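# Move red foam block or yellow sponge to desk

## Task

Look at the counter behind the shelving. If a red foam block sits there, carry it to the desk. If it is absent, carry the yellow sponge from the coffee table to the desk instead. Every other item must stay on the shelf, table or counter where it started. The task fails if the coffee table is not standing upright at the end, or if the robot has toppled or is left leaning. The object only counts as delivered if it rests on the desk by itself, not held there by the robot.

## Robot and tools

Robot: TidyBot++, a mobile base 0.54 m long, 0.50 m wide and 0.38 m tall on four driven casters. It carries one seven-joint arm with a two-finger gripper. The shoulder sits 0.12 m ahead of the base centre at 0.68 m height. Cameras: base_camera, and wrist_camera, which looks along the hand. Links: upper arm 0.42 m, forearm 0.31 m, hand 0.31 m (wrist to the hand point).

Frames: the base frame has its origin on the floor below the base centre, x ahead, y to the left, z up. hand_pose is reported in it and marks the point between the finger pads; the hand's own z axis runs out along the fingers and the fingers close along its y axis. The odometry frame is the base frame as it was when the scene began. base_odometry heading is positive to the left, within -3.142 to 3.142; it counts wheel rotation, so slip shows up as motion and drift of a few cm and degrees builds up. base_tilt is in degrees, positive when leaning forward or right, with about 1 degree of fixed bias.

Tool execute_actions: argument actions is a list holding zero or one action. An empty list only reports state and images. An action may contain base, joints, or both, plus optional speeds; its motions start together.
- base: exactly one key, a relative move from where the base last measured itself, never a pose. translate_m: metres straight ahead (negative backs up), -2 to 2. strafe_m: metres sideways, left positive, -2 to 2. rotate_rad: radians turned in place, counter-clockwise from above positive, -6.3 to 6.3.
- joints: absolute targets by name, in radians except the gripper. joint_1_rad (any angle; spins the whole arm about vertical, positive is clockwise from above, opposite to heading), joint_2_rad shoulder -2.249 to 2.249, joint_3_rad (any angle), joint_4_rad elbow -2.579 to 2.579, joint_5_rad (any angle), joint_6_rad wrist -2.099 to 2.099, joint_7_rad (any angle; hand down, positive turns it counter-clockwise from above; at 1.57 the fingers open left-right). gripper_pos is 0 (open, about 85 mm gap) to 1 (closed); gap is roughly 85 x (1 - gripper_pos) mm. Unbounded joints move the short way, so turn them in steps below half a revolution. Done tolerances: ±0.039 for joints 1-4, ±0.056 for 5-7, ±0.03 for the gripper.
- speeds: optional caps for this action only; translate_m and strafe_m 0.05 to 0.5 m/s, rotate_rad 0.1 to 1.57 rad/s (maxima are defaults). A base move that cannot finish within about 8.7 s at its cap is rejected.
- cameras: list of base_camera, wrist_camera or all; omitted or null gives all, [] gives none.
Unknown keys or out-of-range values make the whole call rejected with no motion. Anything left out of an action may still be driving toward an earlier target.

Arm geometry: with joint_1_rad = 0, joint_3_rad = 3.14, joint_5_rad = 0 (close to the start), the arm stays in the vertical x-z plane. Tilt from vertical, forward positive: upper arm = joint_2_rad; forearm = joint_2_rad - joint_4_rad; hand = that minus joint_6_rad. Forward reach from the shoulder is the sum of length x sin(tilt); height above it is the sum of length x cos(tilt). The arm begins folded, hand down, poking up to 0.08 m past the base front with the elbow as high as 1.15 m. A downward-pointing hand reaches at most about 0.94 m above the floor, and only near the base.

Tool wait: seconds, 0 to 10; commands nothing new and returns the same report. Tool zoom_image: camera (base_camera or wrist_camera) and region [x0, y0, x1, y1] in pixels from the top-left of that camera's latest full image, no larger than 504 x 504. Tool finished_scene: scene, the integer number of the scene being closed; irreversible, and the result states success. Replying without any tool call ends everything.

Reading results: a pictures line lists the cameras in image order. joint_positions gives current angles; motor_effort gives percent of maximum effort, peak in brackets, with fixed bias and noise. base_status and joint_status per motion: done; off_target (stopped short, may still push); contact_stop or time_out (target dropped, holding in place). For the base, done only means the wheels turned enough; a blocked base shoves until timeout and can report done far short. "joint command not followed" with a "cause:" line means the self-collision check rejected the arm targets (gripper still moves); affected joints read not_followed and the targets may be retried later. on_its_own lists what moved without being commanded. ARM HIT flags a hard strike on the base or the arm itself; nothing prevents hitting the base.

Accuracy: friction leaves joints slightly off even when done, so the hand lands a cm or two away, more when stretched. To correct, send each joint its previous command plus (desired minus measured). Repeating the same target does nothing. A carried load makes the arm sag; never command a joint to its measured angle while holding something.

Risks: the robot can tip if the arm snags something about 0.8 m or higher while driving, or if a raised hand is pushed or pulled sideways; retract the arm or back away to level it. A torque sensor hitting its limit (104.5 N m joints 1-4, 51.3 N m joints 5-7; warnings at 56.7 and 29.4) freezes the arm and gripper for 10 s, skipping the rest of the call, while the base keeps going. Holding loads heats motors: MOTOR HOT appears from 60 C; at 75 C an OVER-TEMPERATURE FAULT lets the arm droop and joints report limit_stop_at_motor_heat, after which resend targets. Time spent thinking lets the robot hold its last command, so avoid long pauses with a load. Avoid drops, slamming, hard collisions and forceful pushes; a loose object may occasionally get nudged by something else.

Each tool is called after ">>>" as name([rows], argument=value, ...), one row to a line, values as JSON.

## Session

>>> execute_actions(actions=[])

Scene clock: 0.00 s.
base_odometry: x=+0.000 y=+0.000 heading=+0.000 (m, m, rad; odometry frame)
base_tilt: forward=-0.4 right=+0.5 (deg)
base_status: not commanded
joint_positions: joint_1_rad=+0.016 joint_2_rad=-0.382 joint_3_rad=+3.124 joint_4_rad=-2.537 joint_5_rad=-0.024 joint_6_rad=-0.876 joint_7_rad=+1.624 gripper_pos=+0.000
joint_status: not commanded
motor_effort: joint_1_rad=+0 joint_2_rad=-1 joint_3_rad=+1 joint_4_rad=+15 joint_5_rad=-1 joint_6_rad=+2 joint_7_rad=+0 (%)
hand_pose: x=+0.2589 y=+0.0065 z=+0.5896 quat_wxyz=(-0.005, +0.998, +0.020, +0.056) (m; base frame)
pictures: base_camera, wrist_camera
Images, in order (width x height): base_camera 644x364, wrist_camera 644x476.

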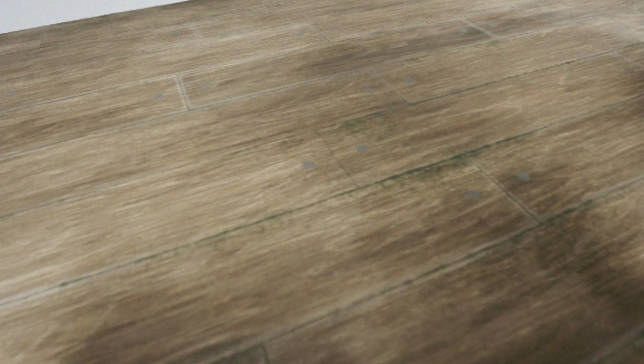

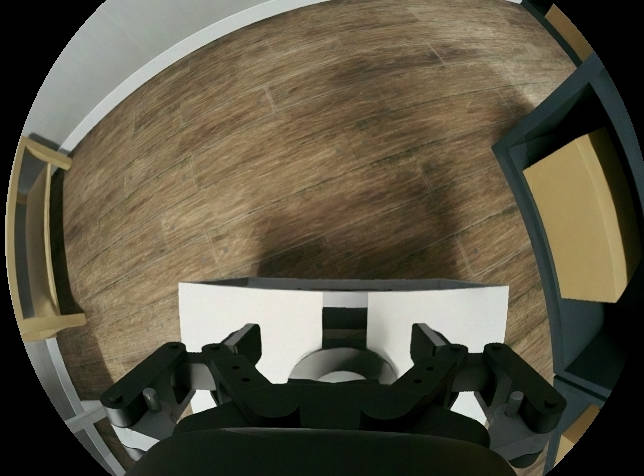

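>>> execute_actions([
  {"joints":{"joint_6_rad":0.2}},
], cameras=["wrist_camera"])

>>> execute_actions([
  {"joints":{"joint_1_rad":-1.6}},
], cameras=["wrist_camera"])

>>> execute_actions([
  {"joints":{"joint_1_rad":-3.1}},
], cameras=["wrist_camera"])

Scene clock: 3.23 s.
base_odometry: x=+0.000 y=+0.000 heading=+0.000 (m, m, rad; odometry frame)
base_tilt: forward=-0.4 right=+0.6 (deg)
base_status: not commanded
joint_positions: joint_1_rad=+0.016 joint_2_rad=-0.382 joint_3_rad=+3.124 joint_4_rad=-2.537 joint_5_rad=-0.024 joint_6_rad=+0.202 joint_7_rad=+1.624 gripper_pos=+0.000
joint_status: all done
motor_effort: joint_1_rad=+0(1) joint_2_rad=-5(6) joint_3_rad=+1(1) joint_4_rad=+19(20) joint_5_rad=+0(0) joint_6_rad=+9(9) joint_7_rad=+0(0) (%)
hand_pose: x=+0.5131 y=+0.0006 z=+0.7828 quat_wxyz=(+0.013, +0.828, +0.013, +0.560) (m; base frame)
pictures: wrist_camera
Images, in order (width x height): wrist_camera 644x476.

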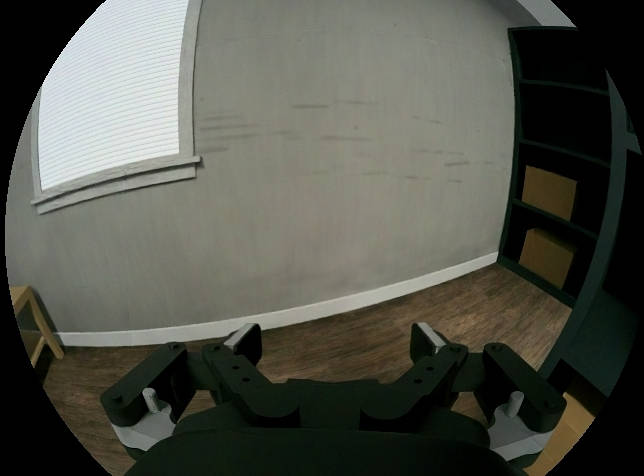

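Scene clock: 6.07 s.
base_odometry: x=+0.000 y=+0.000 heading=+0.000 (m, m, rad; odometry frame)
base_tilt: forward=-0.4 right=+0.5 (deg)
base_status: not commanded
joint_positions: joint_1_rad=-1.585 joint_2_rad=-0.382 joint_3_rad=+3.124 joint_4_rad=-2.537 joint_5_rad=-0.024 joint_6_rad=+0.202 joint_7_rad=+1.624 gripper_pos=+0.000
joint_status: all done
motor_effort: joint_1_rad=+0(0) joint_2_rad=-5(6) joint_3_rad=+1(2) joint_4_rad=+19(19) joint_5_rad=-1(1) joint_6_rad=+9(10) joint_7_rad=+1(0) (%)
hand_pose: x=+0.1064 y=+0.3939 z=+0.7828 quat_wxyz=(-0.393, +0.568, +0.604, +0.399) (m; base frame)
pictures: wrist_camera
Images, in order (width x height): wrist_camera 644x476.

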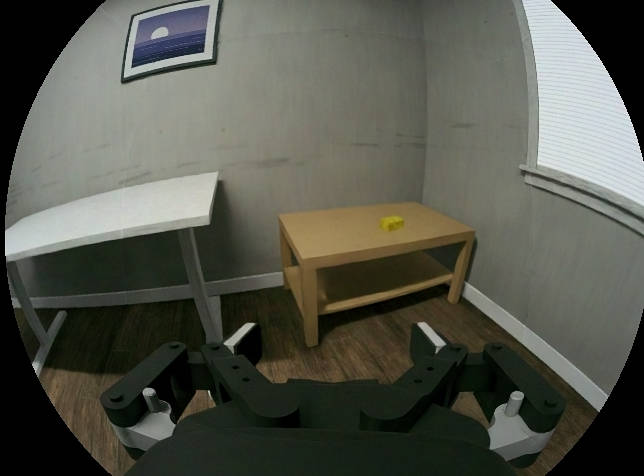

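Scene clock: 8.80 s.
base_odometry: x=+0.000 y=+0.000 heading=+0.000 (m, m, rad; odometry frame)
base_tilt: forward=-0.4 right=+0.6 (deg)
base_status: not commanded
joint_positions: joint_1_rad=-3.085 joint_2_rad=-0.382 joint_3_rad=+3.124 joint_4_rad=-2.537 joint_5_rad=-0.024 joint_6_rad=+0.202 joint_7_rad=+1.624 gripper_pos=+0.000
joint_status: all done
motor_effort: joint_1_rad=-1(0) joint_2_rad=-6(7) joint_3_rad=+1(1) joint_4_rad=+19(20) joint_5_rad=-1(0) joint_6_rad=+9(9) joint_7_rad=+0(0) (%)
hand_pose: x=-0.2748 y=+0.0153 z=+0.7828 quat_wxyz=(-0.559, +0.004, +0.829, +0.024) (m; base frame)
pictures: wrist_camera
Images, in order (width x height): wrist_camera 644x476.

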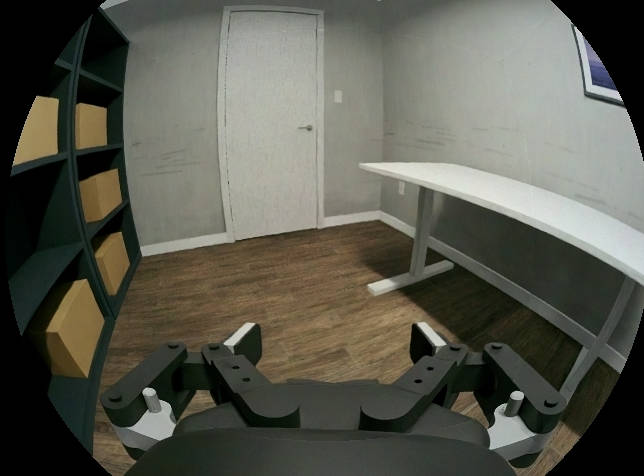

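>>> execute_actions([
  {"base":{"rotate_rad":-1.22},"joints":{"joint_1_rad":-0.3,"joint_6_rad":-0.4}},
])

>>> execute_actions([
  {"base":{"strafe_m":0.7},"joints":{"joint_1_rad":0,"joint_6_rad":-0.1}},
])

Scene clock: 15.80 s.
base_odometry: x=+0.000 y=+0.000 heading=-1.219 (m, m, rad; odometry frame)
base_tilt: forward=-0.4 right=+0.6 (deg)
base_status: done
joint_positions: joint_1_rad=-0.315 joint_2_rad=-0.382 joint_3_rad=+3.124 joint_4_rad=-2.537 joint_5_rad=-0.024 joint_6_rad=-0.379 joint_7_rad=+1.624 gripper_pos=+0.000
joint_status: all done
motor_effort: joint_1_rad=+0(1) joint_2_rad=-4(6) joint_3_rad=+1(2) joint_4_rad=+18(19) joint_5_rad=-1(0) joint_6_rad=+6(10) joint_7_rad=+1(0) (%)
hand_pose: x=+0.3855 y=+0.0958 z=+0.6435 quat_wxyz=(-0.046, +0.938, +0.174, +0.296) (m; base frame)
pictures: base_camera, wrist_camera
Images, in order (width x height): base_camera 644x364, wrist_camera 644x476.

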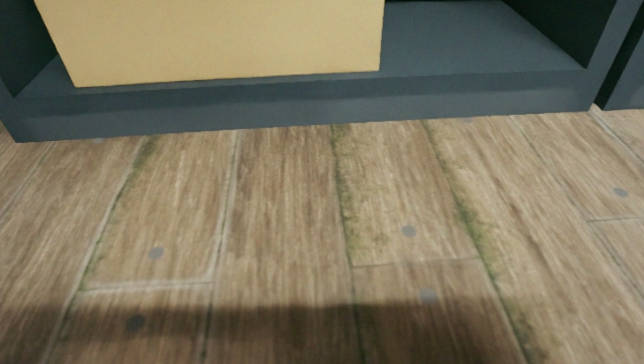

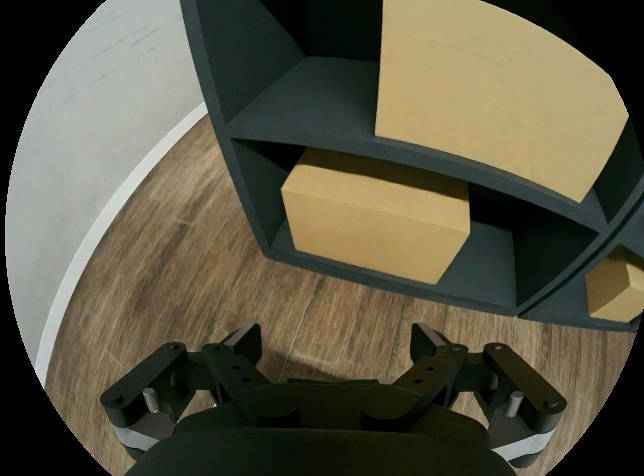

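Scene clock: 18.57 s.
base_odometry: x=+0.658 y=+0.240 heading=-1.220 (m, m, rad; odometry frame)
base_tilt: forward=-0.4 right=+0.6 (deg)
base_status: done
joint_positions: joint_1_rad=-0.014 joint_2_rad=-0.382 joint_3_rad=+3.124 joint_4_rad=-2.537 joint_5_rad=-0.024 joint_6_rad=-0.119 joint_7_rad=+1.624 gripper_pos=+0.000
joint_status: all done
motor_effort: joint_1_rad=-1(1) joint_2_rad=-5(5) joint_3_rad=+1(2) joint_4_rad=+19(19) joint_5_rad=-1(1) joint_6_rad=+8(8) joint_7_rad=+0(0) (%)
hand_pose: x=+0.4617 y=+0.0126 z=+0.6979 quat_wxyz=(+0.002, +0.907, +0.029, +0.421) (m; base frame)
pictures: base_camera, wrist_camera
Images, in order (width x height): base_camera 644x364, wrist_camera 644x476.

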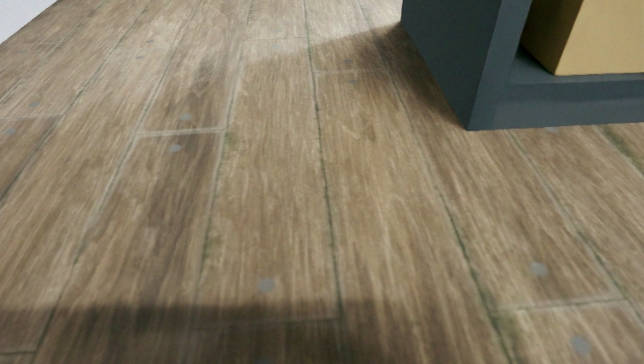

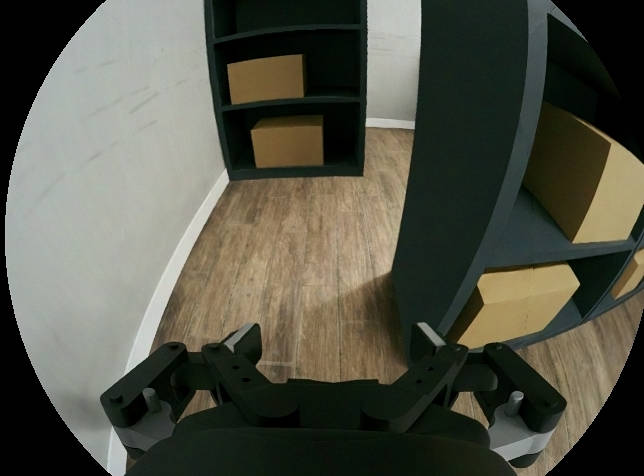

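>>> execute_actions([
  {"base":{"rotate_rad":0.08}},
], cameras=[])

>>> execute_actions([
  {"base":{"strafe_m":0.18}},
])

>>> execute_actions([
  {"base":{"translate_m":1.2},"joints":{"joint_6_rad":0.1}},
])

>>> execute_actions([
  {"joints":{"joint_1_rad":1.1}},
], cameras=["wrist_camera"])

Scene clock: 21.77 s.
base_odometry: x=+0.658 y=+0.240 heading=-1.140 (m, m, rad; odometry frame)
base_tilt: forward=-0.4 right=+0.5 (deg)
base_status: done
joint_positions: joint_1_rad=-0.013 joint_2_rad=-0.382 joint_3_rad=+3.124 joint_4_rad=-2.537 joint_5_rad=-0.024 joint_6_rad=-0.119 joint_7_rad=+1.624 gripper_pos=+0.000
joint_status: not commanded
motor_effort: joint_1_rad=+0(1) joint_2_rad=-5(5) joint_3_rad=+1(1) joint_4_rad=+19(19) joint_5_rad=+0(1) joint_6_rad=+8(8) joint_7_rad=+0(0) (%)
hand_pose: x=+0.4617 y=+0.0122 z=+0.6979 quat_wxyz=(+0.002, +0.907, +0.028, +0.421) (m; base frame)
pictures: none
No camera images: the call's "cameras" was empty. Leave "cameras" out to get every camera's image.

Scene clock: 23.33 s.
base_odometry: x=+0.822 y=+0.316 heading=-1.139 (m, m, rad; odometry frame)
base_tilt: forward=-0.4 right=+0.6 (deg)
base_status: done
joint_positions: joint_1_rad=-0.013 joint_2_rad=-0.382 joint_3_rad=+3.124 joint_4_rad=-2.537 joint_5_rad=-0.024 joint_6_rad=-0.119 joint_7_rad=+1.624 gripper_pos=+0.000
joint_status: not commanded
motor_effort: joint_1_rad=+0(1) joint_2_rad=-5(6) joint_3_rad=+1(2) joint_4_rad=+18(19) joint_5_rad=+0(1) joint_6_rad=+8(8) joint_7_rad=+0(0) (%)
hand_pose: x=+0.4617 y=+0.0122 z=+0.6979 quat_wxyz=(+0.002, +0.907, +0.028, +0.421) (m; base frame)
pictures: base_camera, wrist_camera
Images, in order (width x height): base_camera 644x364, wrist_camera 644x476.

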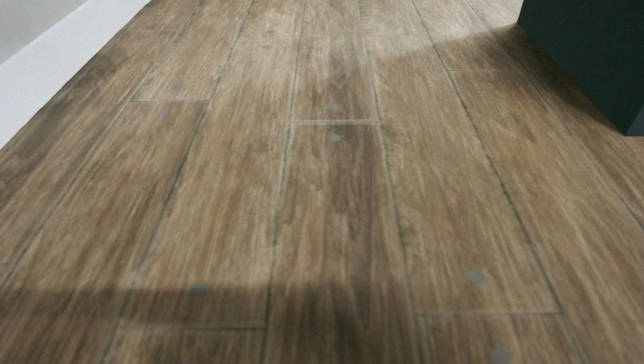

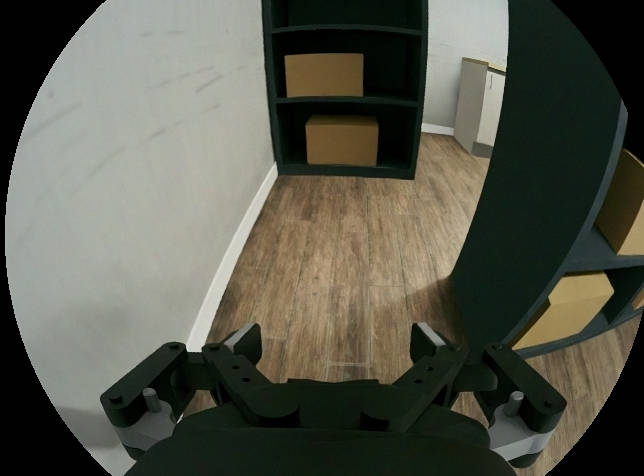

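Scene clock: 27.10 s.
base_odometry: x=+1.325 y=-0.774 heading=-1.138 (m, m, rad; odometry frame)
base_tilt: forward=-0.4 right=+0.6 (deg)
base_status: done
joint_positions: joint_1_rad=-0.013 joint_2_rad=-0.382 joint_3_rad=+3.124 joint_4_rad=-2.536 joint_5_rad=-0.024 joint_6_rad=+0.097 joint_7_rad=+1.624 gripper_pos=+0.000
joint_status: all done
motor_effort: joint_1_rad=+0(1) joint_2_rad=-6(8) joint_3_rad=+1(1) joint_4_rad=+19(22) joint_5_rad=-1(1) joint_6_rad=+9(9) joint_7_rad=+0(0) (%)
hand_pose: x=+0.4995 y=+0.0121 z=+0.7540 quat_wxyz=(+0.004, +0.856, +0.026, +0.516) (m; base frame)
pictures: base_camera, wrist_camera
Images, in order (width x height): base_camera 644x364, wrist_camera 644x476.

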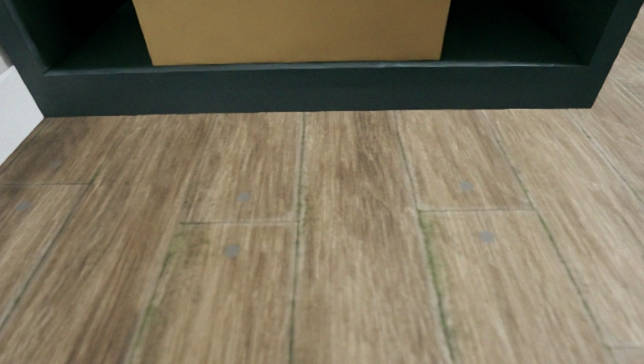

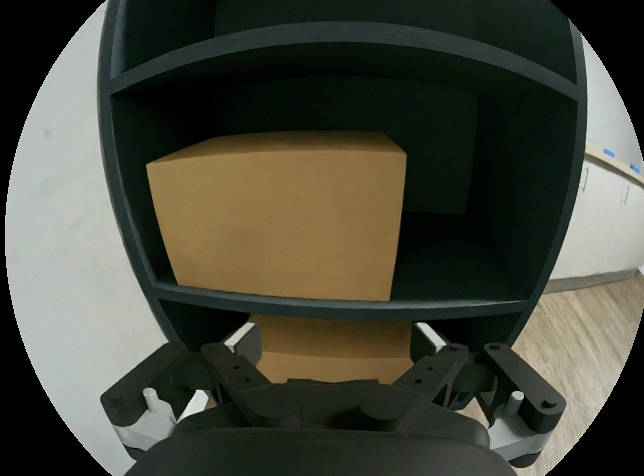

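Scene clock: 29.47 s.
base_odometry: x=+1.325 y=-0.774 heading=-1.138 (m, m, rad; odometry frame)
base_tilt: forward=-0.4 right=+0.6 (deg)
base_status: not commanded
joint_positions: joint_1_rad=+1.085 joint_2_rad=-0.382 joint_3_rad=+3.124 joint_4_rad=-2.536 joint_5_rad=-0.024 joint_6_rad=+0.097 joint_7_rad=+1.624 gripper_pos=+0.000
joint_status: all done
motor_effort: joint_1_rad=+0(1) joint_2_rad=-6(6) joint_3_rad=+1(1) joint_4_rad=+19(19) joint_5_rad=-1(0) joint_6_rad=+8(9) joint_7_rad=+0(0) (%)
hand_pose: x=+0.3031 y=-0.3332 z=+0.7540 quat_wxyz=(+0.273, +0.744, -0.424, +0.439) (m; base frame)
pictures: wrist_camera
Images, in order (width x height): wrist_camera 644x476.

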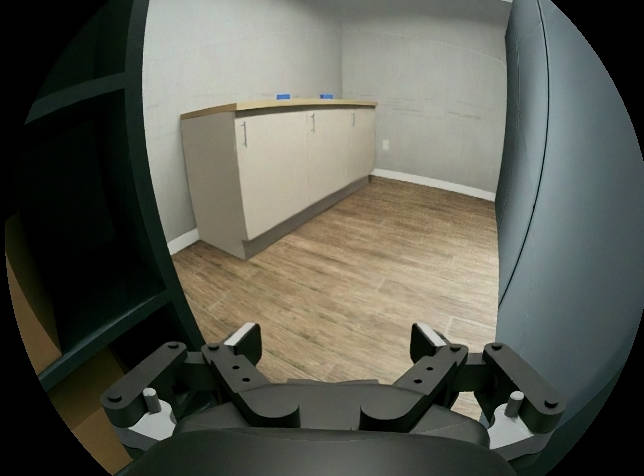

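Raising the camera to see the whole countertop.

>>> execute_actions([
  {"joints":{"joint_1_rad":1.0,"joint_2_rad":-0.2,"joint_4_rad":-1.0,"joint_6_rad":-1.3}},
], cameras=["wrist_camera"])

>>> zoom_image(camera="wrist_camera", region=[170, 60, 450, 240])

Scene clock: 34.70 s.
base_odometry: x=+1.325 y=-0.774 heading=-1.138 (m, m, rad; odometry frame)
base_tilt: forward=-0.4 right=+0.5 (deg)
base_status: not commanded
joint_positions: joint_1_rad=+1.018 joint_2_rad=-0.215 joint_3_rad=+3.124 joint_4_rad=-1.022 joint_5_rad=-0.024 joint_6_rad=-1.280 joint_7_rad=+1.624 gripper_pos=+0.000
joint_status: all done
motor_effort: joint_1_rad=-1(1) joint_2_rad=-11(14) joint_3_rad=+0(1) joint_4_rad=+17(22) joint_5_rad=-1(1) joint_6_rad=+9(9) joint_7_rad=+0(1) (%)
hand_pose: x=+0.3479 y=-0.3379 z=+1.1565 quat_wxyz=(+0.244, +0.771, -0.391, +0.440) (m; base frame)
pictures: wrist_camera
Images, in order (width x height): wrist_camera 644x476.

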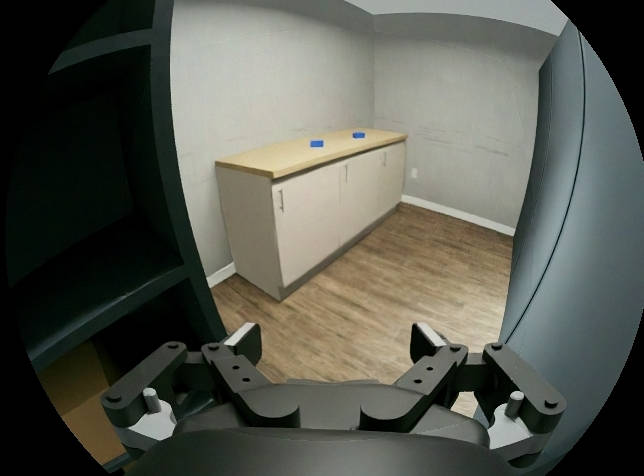

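Region (170, 60, 450, 240) of wrist_camera's 644x476 image, scaled by 1.800; it fills the top 324 rows of this view, and the rest is white.

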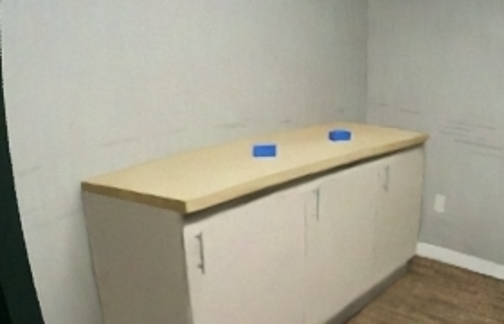

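>>> execute_actions([
  {"base":{"translate_m":-1.5},"joints":{"joint_1_rad":0,"joint_2_rad":-0.38,"joint_4_rad":-2.53,"joint_6_rad":-0.6}},
], cameras=["base_camera"])

>>> execute_actions([
  {"base":{"rotate_rad":-3.14},"joints":{"joint_6_rad":-0.4}},
])

Scene clock: 41.83 s.
base_odometry: x=+0.698 y=+0.589 heading=-1.139 (m, m, rad; odometry frame)
base_tilt: forward=-0.4 right=+0.6 (deg)
base_status: done
joint_positions: joint_1_rad=+0.016 joint_2_rad=-0.376 joint_3_rad=+3.126 joint_4_rad=-2.510 joint_5_rad=-0.024 joint_6_rad=-0.621 joint_7_rad=+1.624 gripper_pos=+0.000
joint_status: all done
motor_effort: joint_1_rad=-1(2) joint_2_rad=-2(15) joint_3_rad=+1(4) joint_4_rad=+17(21) joint_5_rad=+0(3) joint_6_rad=+5(8) joint_7_rad=+0(0) (%)
hand_pose: x=+0.3475 y=+0.0049 z=+0.6169 quat_wxyz=(-0.001, +0.981, +0.018, +0.192) (m; base frame)
pictures: base_camera
Images, in order (width x height): base_camera 644x364.

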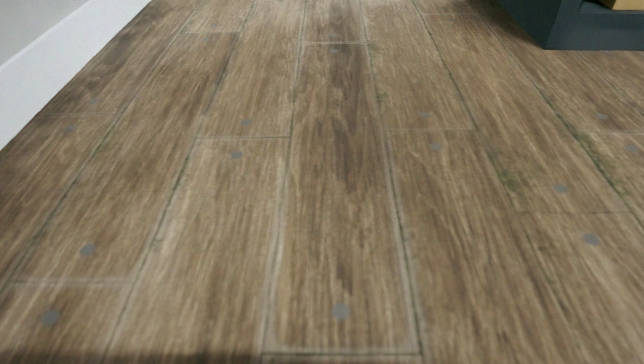

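Scene clock: 45.13 s.
base_odometry: x=+0.697 y=+0.589 heading=+2.005 (m, m, rad; odometry frame)
base_tilt: forward=-0.4 right=+0.5 (deg)
base_status: done
joint_positions: joint_1_rad=+0.014 joint_2_rad=-0.376 joint_3_rad=+3.126 joint_4_rad=-2.515 joint_5_rad=-0.024 joint_6_rad=-0.400 joint_7_rad=+1.624 gripper_pos=+0.000
joint_status: all done
motor_effort: joint_1_rad=+0(1) joint_2_rad=-4(4) joint_3_rad=+1(2) joint_4_rad=+18(19) joint_5_rad=-1(0) joint_6_rad=+6(7) joint_7_rad=+1(0) (%)
hand_pose: x=+0.4057 y=+0.0041 z=+0.6474 quat_wxyz=(+0.003, +0.955, +0.017, +0.296) (m; base frame)
pictures: base_camera, wrist_camera
Images, in order (width x height): base_camera 644x364, wrist_camera 644x476.

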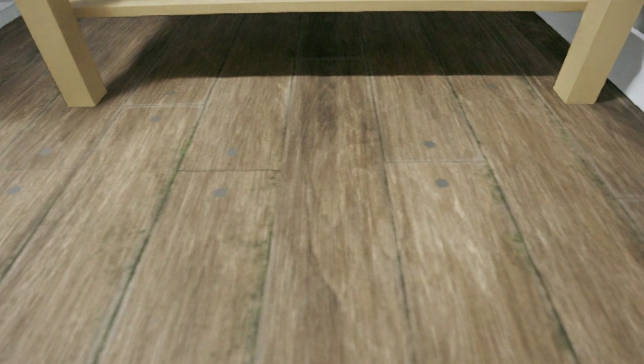

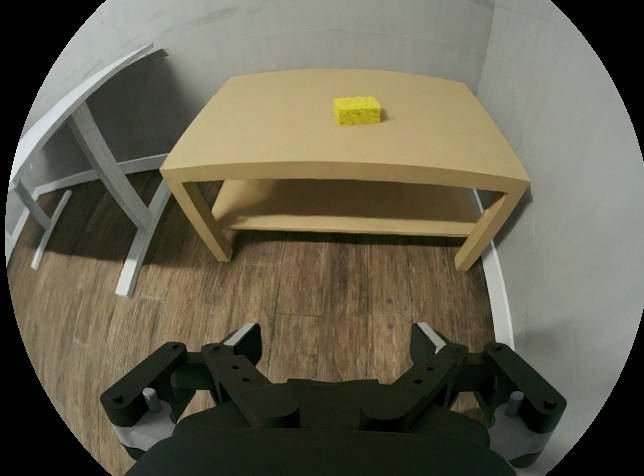

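>>> execute_actions([
  {"base":{"translate_m":0.42},"joints":{"joint_2_rad":0.483,"joint_4_rad":-1.492,"joint_6_rad":-1.166,"joint_7_rad":0.15,"joint_1_rad":0.07},"speeds":{"translate_m":0.2}},
])

Scene clock: 51.03 s.
base_odometry: x=+0.521 y=+0.970 heading=+2.004 (m, m, rad; odometry frame)
base_tilt: forward=-0.4 right=+0.5 (deg)
base_status: done
joint_positions: joint_1_rad=+0.053 joint_2_rad=+0.480 joint_3_rad=+3.126 joint_4_rad=-1.514 joint_5_rad=-0.024 joint_6_rad=-1.145 joint_7_rad=+0.175 gripper_pos=+0.000
joint_status: all done
motor_effort: joint_1_rad=-1(0) joint_2_rad=-36(40) joint_3_rad=+0(1) joint_4_rad=+16(20) joint_5_rad=+0(0) joint_6_rad=+1(6) joint_7_rad=+0(0) (%)
hand_pose: x=+0.6007 y=-0.0100 z=+0.6152 quat_wxyz=(-0.012, +0.750, -0.661, -0.008) (m; base frame)
pictures: base_camera, wrist_camera
Images, in order (width x height): base_camera 644x364, wrist_camera 644x476.

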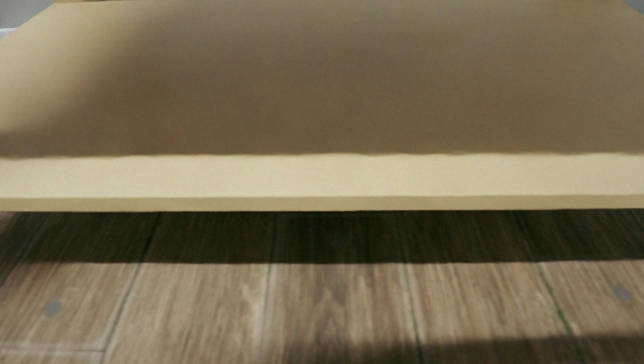

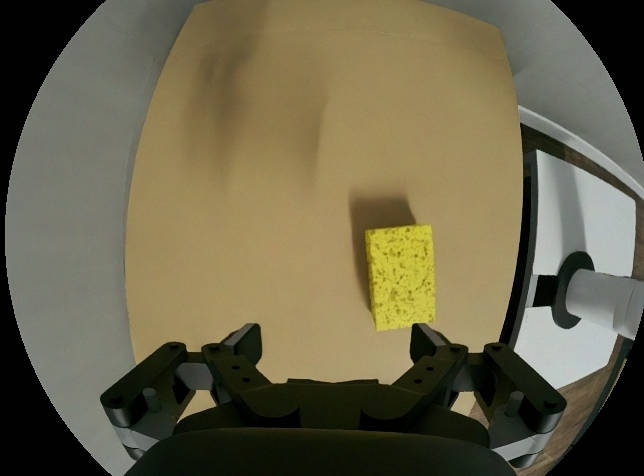

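>>> execute_actions([
  {"base":{"translate_m":-0.065},"joints":{"joint_2_rad":0.576,"joint_4_rad":-1.622,"joint_6_rad":-0.944,"joint_7_rad":0.26}},
], cameras=["wrist_camera"])

Scene clock: 54.50 s.
base_odometry: x=+0.548 y=+0.911 heading=+2.005 (m, m, rad; odometry frame)
base_tilt: forward=-0.4 right=+0.5 (deg)
base_status: done
joint_positions: joint_1_rad=+0.054 joint_2_rad=+0.574 joint_3_rad=+3.126 joint_4_rad=-1.612 joint_5_rad=-0.024 joint_6_rad=-0.965 joint_7_rad=+0.234 gripper_pos=+0.000
joint_status: all done
motor_effort: joint_1_rad=+0(1) joint_2_rad=-38(40) joint_3_rad=+0(1) joint_4_rad=+14(17) joint_5_rad=-1(1) joint_6_rad=+1(0) joint_7_rad=+0(0) (%)
hand_pose: x=+0.6014 y=-0.0108 z=+0.5430 quat_wxyz=(-0.009, +0.768, -0.641, -0.012) (m; base frame)
pictures: wrist_camera
Images, in order (width x height): wrist_camera 644x476.

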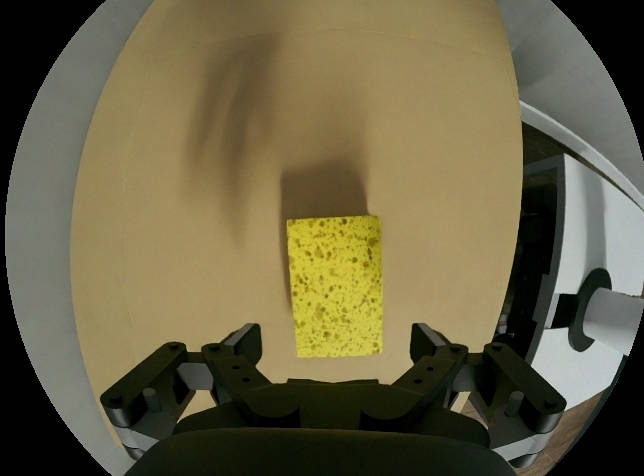

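>>> execute_actions([
  {"joints":{"joint_1_rad":0.11,"joint_2_rad":0.67,"joint_4_rad":-1.69,"joint_6_rad":-0.775,"joint_7_rad":0.34}},
], cameras=["wrist_camera"])

Scene clock: 58.10 s.
base_odometry: x=+0.548 y=+0.911 heading=+2.005 (m, m, rad; odometry frame)
base_tilt: forward=-0.4 right=+0.6 (deg)
base_status: not commanded
joint_positions: joint_1_rad=+0.099 joint_2_rad=+0.673 joint_3_rad=+3.126 joint_4_rad=-1.670 joint_5_rad=-0.024 joint_6_rad=-0.792 joint_7_rad=+0.314 gripper_pos=+0.000
joint_status: all done
motor_effort: joint_1_rad=-1(2) joint_2_rad=-40(43) joint_3_rad=+0(2) joint_4_rad=+12(15) joint_5_rad=-1(1) joint_6_rad=+1(2) joint_7_rad=+0(0) (%)
hand_pose: x=+0.6071 y=-0.0335 z=+0.4801 quat_wxyz=(-0.013, +0.777, -0.629, -0.005) (m; base frame)
pictures: wrist_camera
Images, in order (width x height): wrist_camera 644x476.

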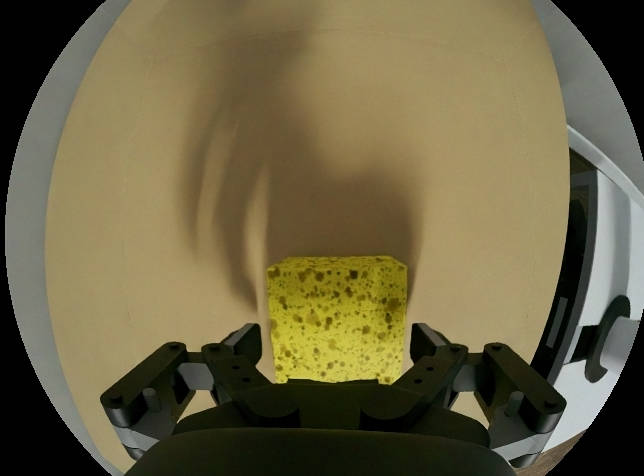

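>>> execute_actions([
  {"joints":{"gripper_pos":1}},
], cameras=[])

>>> execute_actions([
  {"joints":{"joint_2_rad":0.55}},
], cameras=[])

>>> execute_actions([
  {"base":{"translate_m":-0.35},"joints":{"joint_1_rad":0,"joint_2_rad":0.24,"joint_4_rad":-1.0,"joint_6_rad":-1.876,"joint_7_rad":1.6}},
])

Scene clock: 61.13 s.
base_odometry: x=+0.548 y=+0.911 heading=+2.005 (m, m, rad; odometry frame)
base_tilt: forward=-0.4 right=+0.6 (deg)
base_status: not commanded
joint_positions: joint_1_rad=+0.099 joint_2_rad=+0.668 joint_3_rad=+3.126 joint_4_rad=-1.671 joint_5_rad=-0.024 joint_6_rad=-0.792 joint_7_rad=+0.314 gripper_pos=+0.387
joint_status: gripper_pos off_target (ended at +0.387, target +1.000)
motor_effort: joint_1_rad=-1(0) joint_2_rad=-40(40) joint_3_rad=+0(1) joint_4_rad=+13(13) joint_5_rad=+0(1) joint_6_rad=+1(5) joint_7_rad=+1(0) (%)
hand_pose: x=+0.6082 y=-0.0336 z=+0.4829 quat_wxyz=(-0.014, +0.777, -0.629, -0.003) (m; base frame)
pictures: none
No camera images: the call's "cameras" was empty. Leave "cameras" out to get every camera's image.

Scene clock: 62.17 s.
base_odometry: x=+0.548 y=+0.911 heading=+2.005 (m, m, rad; odometry frame)
base_tilt: forward=-0.4 right=+0.6 (deg)
base_status: not commanded
joint_positions: joint_1_rad=+0.099 joint_2_rad=+0.547 joint_3_rad=+3.126 joint_4_rad=-1.671 joint_5_rad=-0.024 joint_6_rad=-0.792 joint_7_rad=+0.314 gripper_pos=+0.387
joint_status: all done
motor_effort: joint_1_rad=+0(1) joint_2_rad=-37(42) joint_3_rad=-1(0) joint_4_rad=+14(15) joint_5_rad=+0(1) joint_6_rad=+2(3) joint_7_rad=+1(0) (%)
hand_pose: x=+0.6284 y=-0.0356 z=+0.5431 quat_wxyz=(-0.047, +0.776, -0.627, +0.048) (m; base frame)
pictures: none
No camera images: the call's "cameras" was empty. Leave "cameras" out to get every camera's image.

Scene clock: 64.43 s.
base_odometry: x=+0.696 y=+0.593 heading=+2.005 (m, m, rad; odometry frame)
base_tilt: forward=-0.4 right=+0.5 (deg)
base_status: done
joint_positions: joint_1_rad=+0.017 joint_2_rad=+0.238 joint_3_rad=+3.126 joint_4_rad=-1.021 joint_5_rad=-0.024 joint_6_rad=-1.863 joint_7_rad=+1.576 gripper_pos=+0.387
joint_status: all done
motor_effort: joint_1_rad=+0(1) joint_2_rad=-29(41) joint_3_rad=+0(1) joint_4_rad=+17(17) joint_5_rad=-1(1) joint_6_rad=+1(3) joint_7_rad=+0(1) (%)
hand_pose: x=+0.5232 y=+0.0070 z=+0.8761 quat_wxyz=(-0.013, +1.000, +0.005, +0.010) (m; base frame)
pictures: base_camera, wrist_camera
Images, in order (width x height): base_camera 644x364, wrist_camera 644x476.

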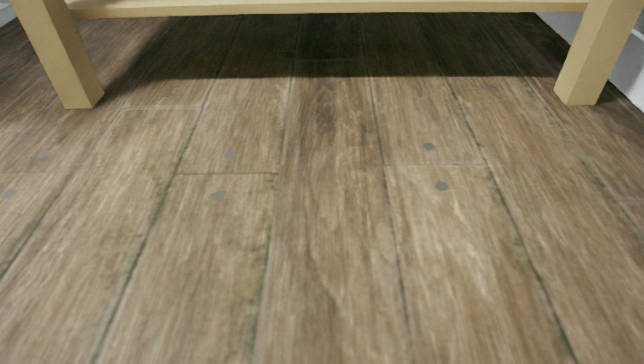

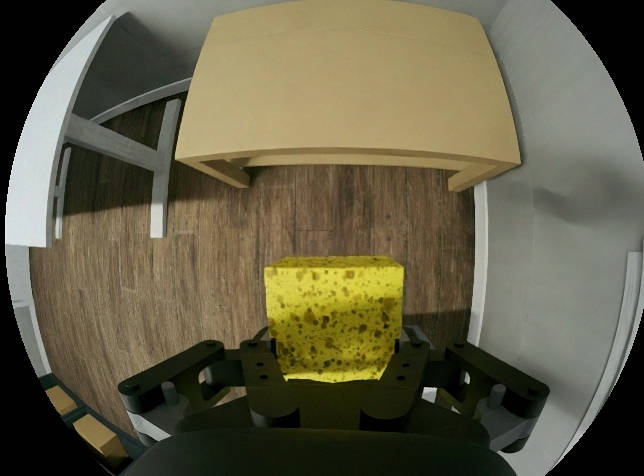

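>>> execute_actions([
  {"base":{"strafe_m":0.95}},
])

Scene clock: 68.87 s.
base_odometry: x=-0.166 y=+0.194 heading=+2.005 (m, m, rad; odometry frame)
base_tilt: forward=-0.4 right=+0.5 (deg)
base_status: done
joint_positions: joint_1_rad=+0.007 joint_2_rad=+0.238 joint_3_rad=+3.126 joint_4_rad=-1.021 joint_5_rad=-0.024 joint_6_rad=-1.863 joint_7_rad=+1.576 gripper_pos=+0.387
joint_status: not commanded
motor_effort: joint_1_rad=+0(4) joint_2_rad=-27(29) joint_3_rad=+0(3) joint_4_rad=+17(17) joint_5_rad=-1(2) joint_6_rad=+1(1) joint_7_rad=+0(0) (%)
hand_pose: x=+0.5231 y=+0.0112 z=+0.8760 quat_wxyz=(-0.013, +1.000, +0.010, +0.010) (m; base frame)
pictures: base_camera, wrist_camera
Images, in order (width x height): base_camera 644x364, wrist_camera 644x476.

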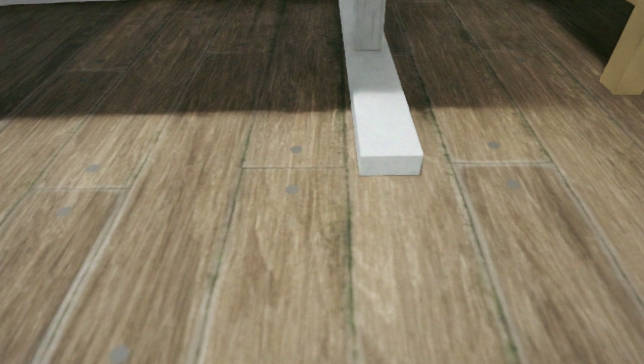

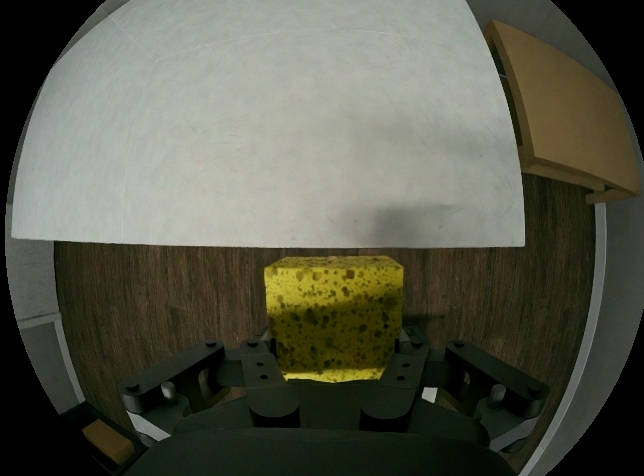

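>>> execute_actions([
  {"base":{"translate_m":0.2}},
], cameras=[])

>>> execute_actions([
  {"joints":{"joint_2_rad":0.268,"joint_4_rad":-1.235,"joint_6_rad":-1.6}},
])

>>> execute_actions([
  {"joints":{"joint_2_rad":0.32}},
], cameras=["wrist_camera"])

Scene clock: 73.70 s.
base_odometry: x=-0.251 y=+0.375 heading=+2.006 (m, m, rad; odometry frame)
base_tilt: forward=-0.4 right=+0.5 (deg)
base_status: done
joint_positions: joint_1_rad=+0.007 joint_2_rad=+0.247 joint_3_rad=+3.126 joint_4_rad=-1.021 joint_5_rad=-0.024 joint_6_rad=-1.863 joint_7_rad=+1.576 gripper_pos=+0.387
joint_status: not commanded
motor_effort: joint_1_rad=-1(1) joint_2_rad=-28(32) joint_3_rad=+0(0) joint_4_rad=+17(17) joint_5_rad=-1(1) joint_6_rad=+1(2) joint_7_rad=+0(0) (%)
hand_pose: x=+0.5249 y=+0.0112 z=+0.8725 quat_wxyz=(-0.013, +1.000, +0.010, +0.005) (m; base frame)
pictures: none
No camera images: the call's "cameras" was empty. Leave "cameras" out to get every camera's image.

Scene clock: 74.97 s.
base_odometry: x=-0.251 y=+0.375 heading=+2.006 (m, m, rad; odometry frame)
base_tilt: forward=-0.4 right=+0.6 (deg)
base_status: not commanded
joint_positions: joint_1_rad=+0.007 joint_2_rad=+0.266 joint_3_rad=+3.126 joint_4_rad=-1.216 joint_5_rad=-0.024 joint_6_rad=-1.619 joint_7_rad=+1.576 gripper_pos=+0.387
joint_status: all done
motor_effort: joint_1_rad=+0(0) joint_2_rad=-29(31) joint_3_rad=+0(0) joint_4_rad=+18(18) joint_5_rad=-1(1) joint_6_rad=+1(3) joint_7_rad=+0(0) (%)
hand_pose: x=+0.5554 y=+0.0120 z=+0.8047 quat_wxyz=(-0.014, +1.000, +0.008, +0.020) (m; base frame)
pictures: base_camera, wrist_camera
Images, in order (width x height): base_camera 644x364, wrist_camera 644x476.

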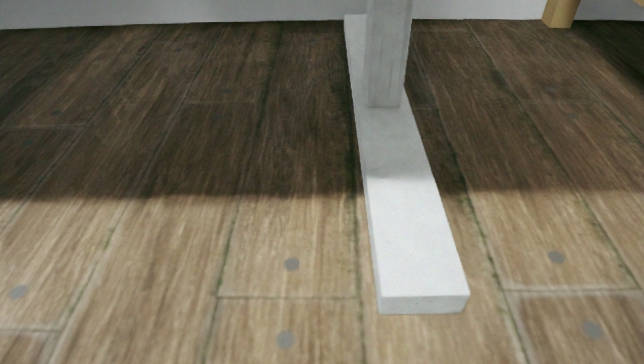

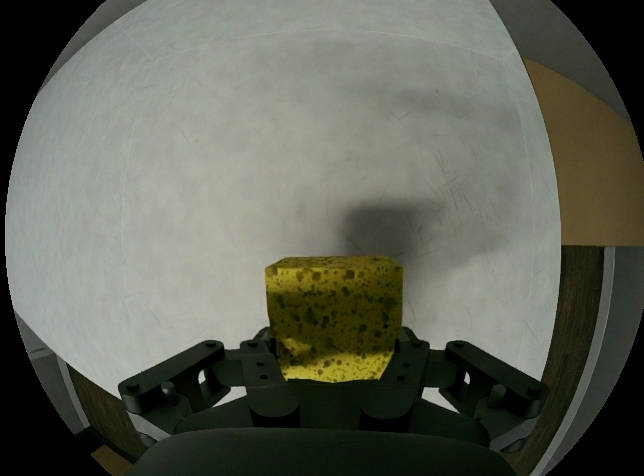

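Scene clock: 75.83 s.
base_odometry: x=-0.251 y=+0.375 heading=+2.006 (m, m, rad; odometry frame)
base_tilt: forward=-0.4 right=+0.5 (deg)
base_status: not commanded
joint_positions: joint_1_rad=+0.007 joint_2_rad=+0.318 joint_3_rad=+3.126 joint_4_rad=-1.216 joint_5_rad=-0.024 joint_6_rad=-1.619 joint_7_rad=+1.576 gripper_pos=+0.387
joint_status: all done
motor_effort: joint_1_rad=-1(1) joint_2_rad=-32(35) joint_3_rad=+0(0) joint_4_rad=+17(18) joint_5_rad=-1(1) joint_6_rad=+1(1) joint_7_rad=+0(0) (%)
hand_pose: x=+0.5611 y=+0.0119 z=+0.7819 quat_wxyz=(-0.014, +1.000, +0.007, -0.006) (m; base frame)
pictures: wrist_camera
Images, in order (width x height): wrist_camera 644x476.

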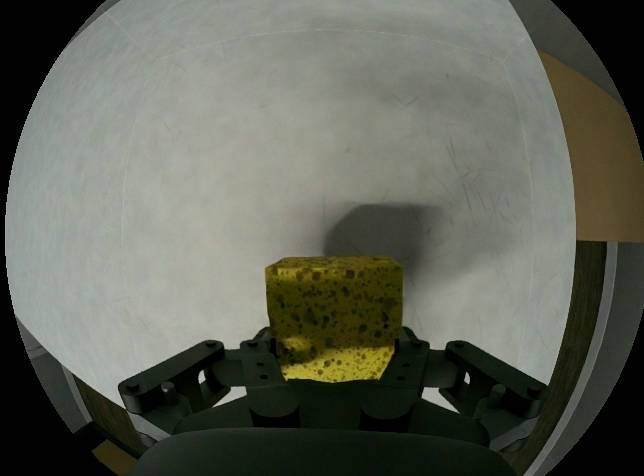

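>>> execute_actions([
  {"joints":{"joint_2_rad":0.38,"joint_6_rad":-1.54}},
], cameras=["wrist_camera"])

Scene clock: 78.90 s.
base_odometry: x=-0.251 y=+0.375 heading=+2.006 (m, m, rad; odometry frame)
base_tilt: forward=-0.4 right=+0.6 (deg)
base_status: not commanded
joint_positions: joint_1_rad=+0.007 joint_2_rad=+0.381 joint_3_rad=+3.126 joint_4_rad=-1.216 joint_5_rad=-0.024 joint_6_rad=-1.557 joint_7_rad=+1.576 gripper_pos=+0.387
joint_status: all done
motor_effort: joint_1_rad=+0(1) joint_2_rad=-34(36) joint_3_rad=-1(0) joint_4_rad=+17(18) joint_5_rad=-1(1) joint_6_rad=+1(0) joint_7_rad=+0(0) (%)
hand_pose: x=+0.5855 y=+0.0121 z=+0.7534 quat_wxyz=(-0.015, +1.000, +0.006, -0.006) (m; base frame)
pictures: wrist_camera
Images, in order (width x height): wrist_camera 644x476.

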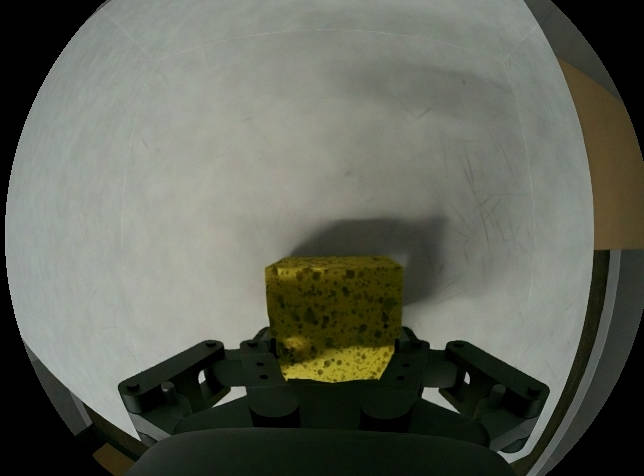

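>>> execute_actions([
  {"joints":{"joint_2_rad":0.425,"joint_6_rad":-1.5}},
], cameras=["wrist_camera"])

Scene clock: 80.67 s.
base_odometry: x=-0.251 y=+0.375 heading=+2.006 (m, m, rad; odometry frame)
base_tilt: forward=-0.4 right=+0.6 (deg)
base_status: not commanded
joint_positions: joint_1_rad=+0.007 joint_2_rad=+0.386 joint_3_rad=+3.126 joint_4_rad=-1.216 joint_5_rad=-0.024 joint_6_rad=-1.543 joint_7_rad=+1.576 gripper_pos=+0.387
joint_status: joint_2_rad off_target (ended at +0.386, target +0.425); the others done
motor_effort: joint_1_rad=+0(1) joint_2_rad=-27(35) joint_3_rad=+0(0) joint_4_rad=+16(17) joint_5_rad=-1(2) joint_6_rad=+5(7) joint_7_rad=+1(1) (%)
hand_pose: x=+0.5902 y=+0.0121 z=+0.7509 quat_wxyz=(-0.015, +1.000, +0.006, -0.002) (m; base frame)
pictures: wrist_camera
Images, in order (width x height): wrist_camera 644x476.

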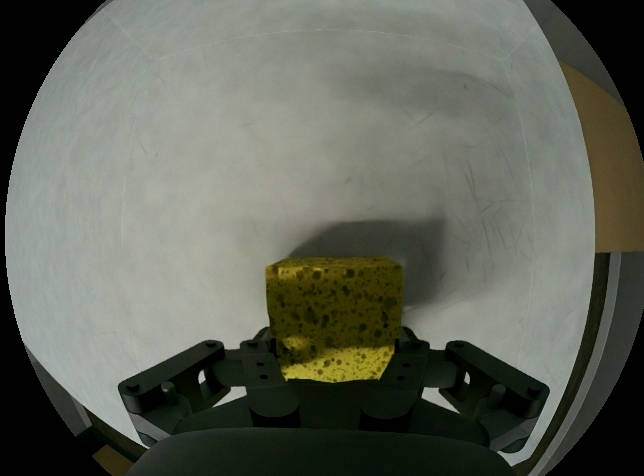

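>>> execute_actions([
  {"joints":{"joint_2_rad":0.39,"joint_6_rad":-1.54,"gripper_pos":0}},
], cameras=[])

>>> execute_actions([
  {"joints":{"joint_2_rad":0.15}},
], cameras=["wrist_camera"])

Scene clock: 83.33 s.
base_odometry: x=-0.251 y=+0.375 heading=+2.006 (m, m, rad; odometry frame)
base_tilt: forward=-0.4 right=+0.5 (deg)
base_status: not commanded
joint_positions: joint_1_rad=+0.007 joint_2_rad=+0.384 joint_3_rad=+3.126 joint_4_rad=-1.216 joint_5_rad=-0.024 joint_6_rad=-1.543 joint_7_rad=+1.576 gripper_pos=+0.000
joint_status: all done
motor_effort: joint_1_rad=-1(1) joint_2_rad=-34(36) joint_3_rad=+0(0) joint_4_rad=+17(17) joint_5_rad=+0(1) joint_6_rad=+1(6) joint_7_rad=+0(0) (%)
hand_pose: x=+0.5901 y=+0.0121 z=+0.7519 quat_wxyz=(-0.015, +1.000, +0.006, -0.001) (m; base frame)
pictures: none
No camera images: the call's "cameras" was empty. Leave "cameras" out to get every camera's image.

Scene clock: 84.87 s.
base_odometry: x=-0.251 y=+0.375 heading=+2.006 (m, m, rad; odometry frame)
base_tilt: forward=-0.3 right=+0.5 (deg)
base_status: not commanded
joint_positions: joint_1_rad=+0.007 joint_2_rad=+0.145 joint_3_rad=+3.126 joint_4_rad=-1.216 joint_5_rad=-0.024 joint_6_rad=-1.543 joint_7_rad=+1.576 gripper_pos=+0.000
joint_status: all done
motor_effort: joint_1_rad=-1(1) joint_2_rad=-27(36) joint_3_rad=+0(0) joint_4_rad=+18(19) joint_5_rad=-1(1) joint_6_rad=+3(3) joint_7_rad=+0(0) (%)
hand_pose: x=+0.5602 y=+0.0123 z=+0.8612 quat_wxyz=(-0.013, +0.993, +0.008, +0.118) (m; base frame)
pictures: wrist_camera
Images, in order (width x height): wrist_camera 644x476.

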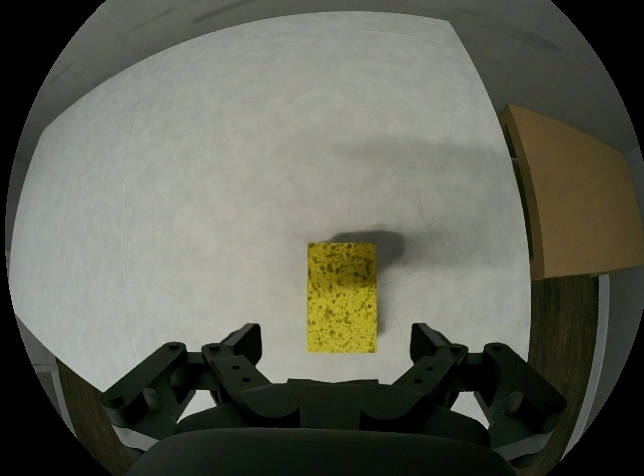

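>>> finished_scene(scene=1)

The scene is finished: the task was done.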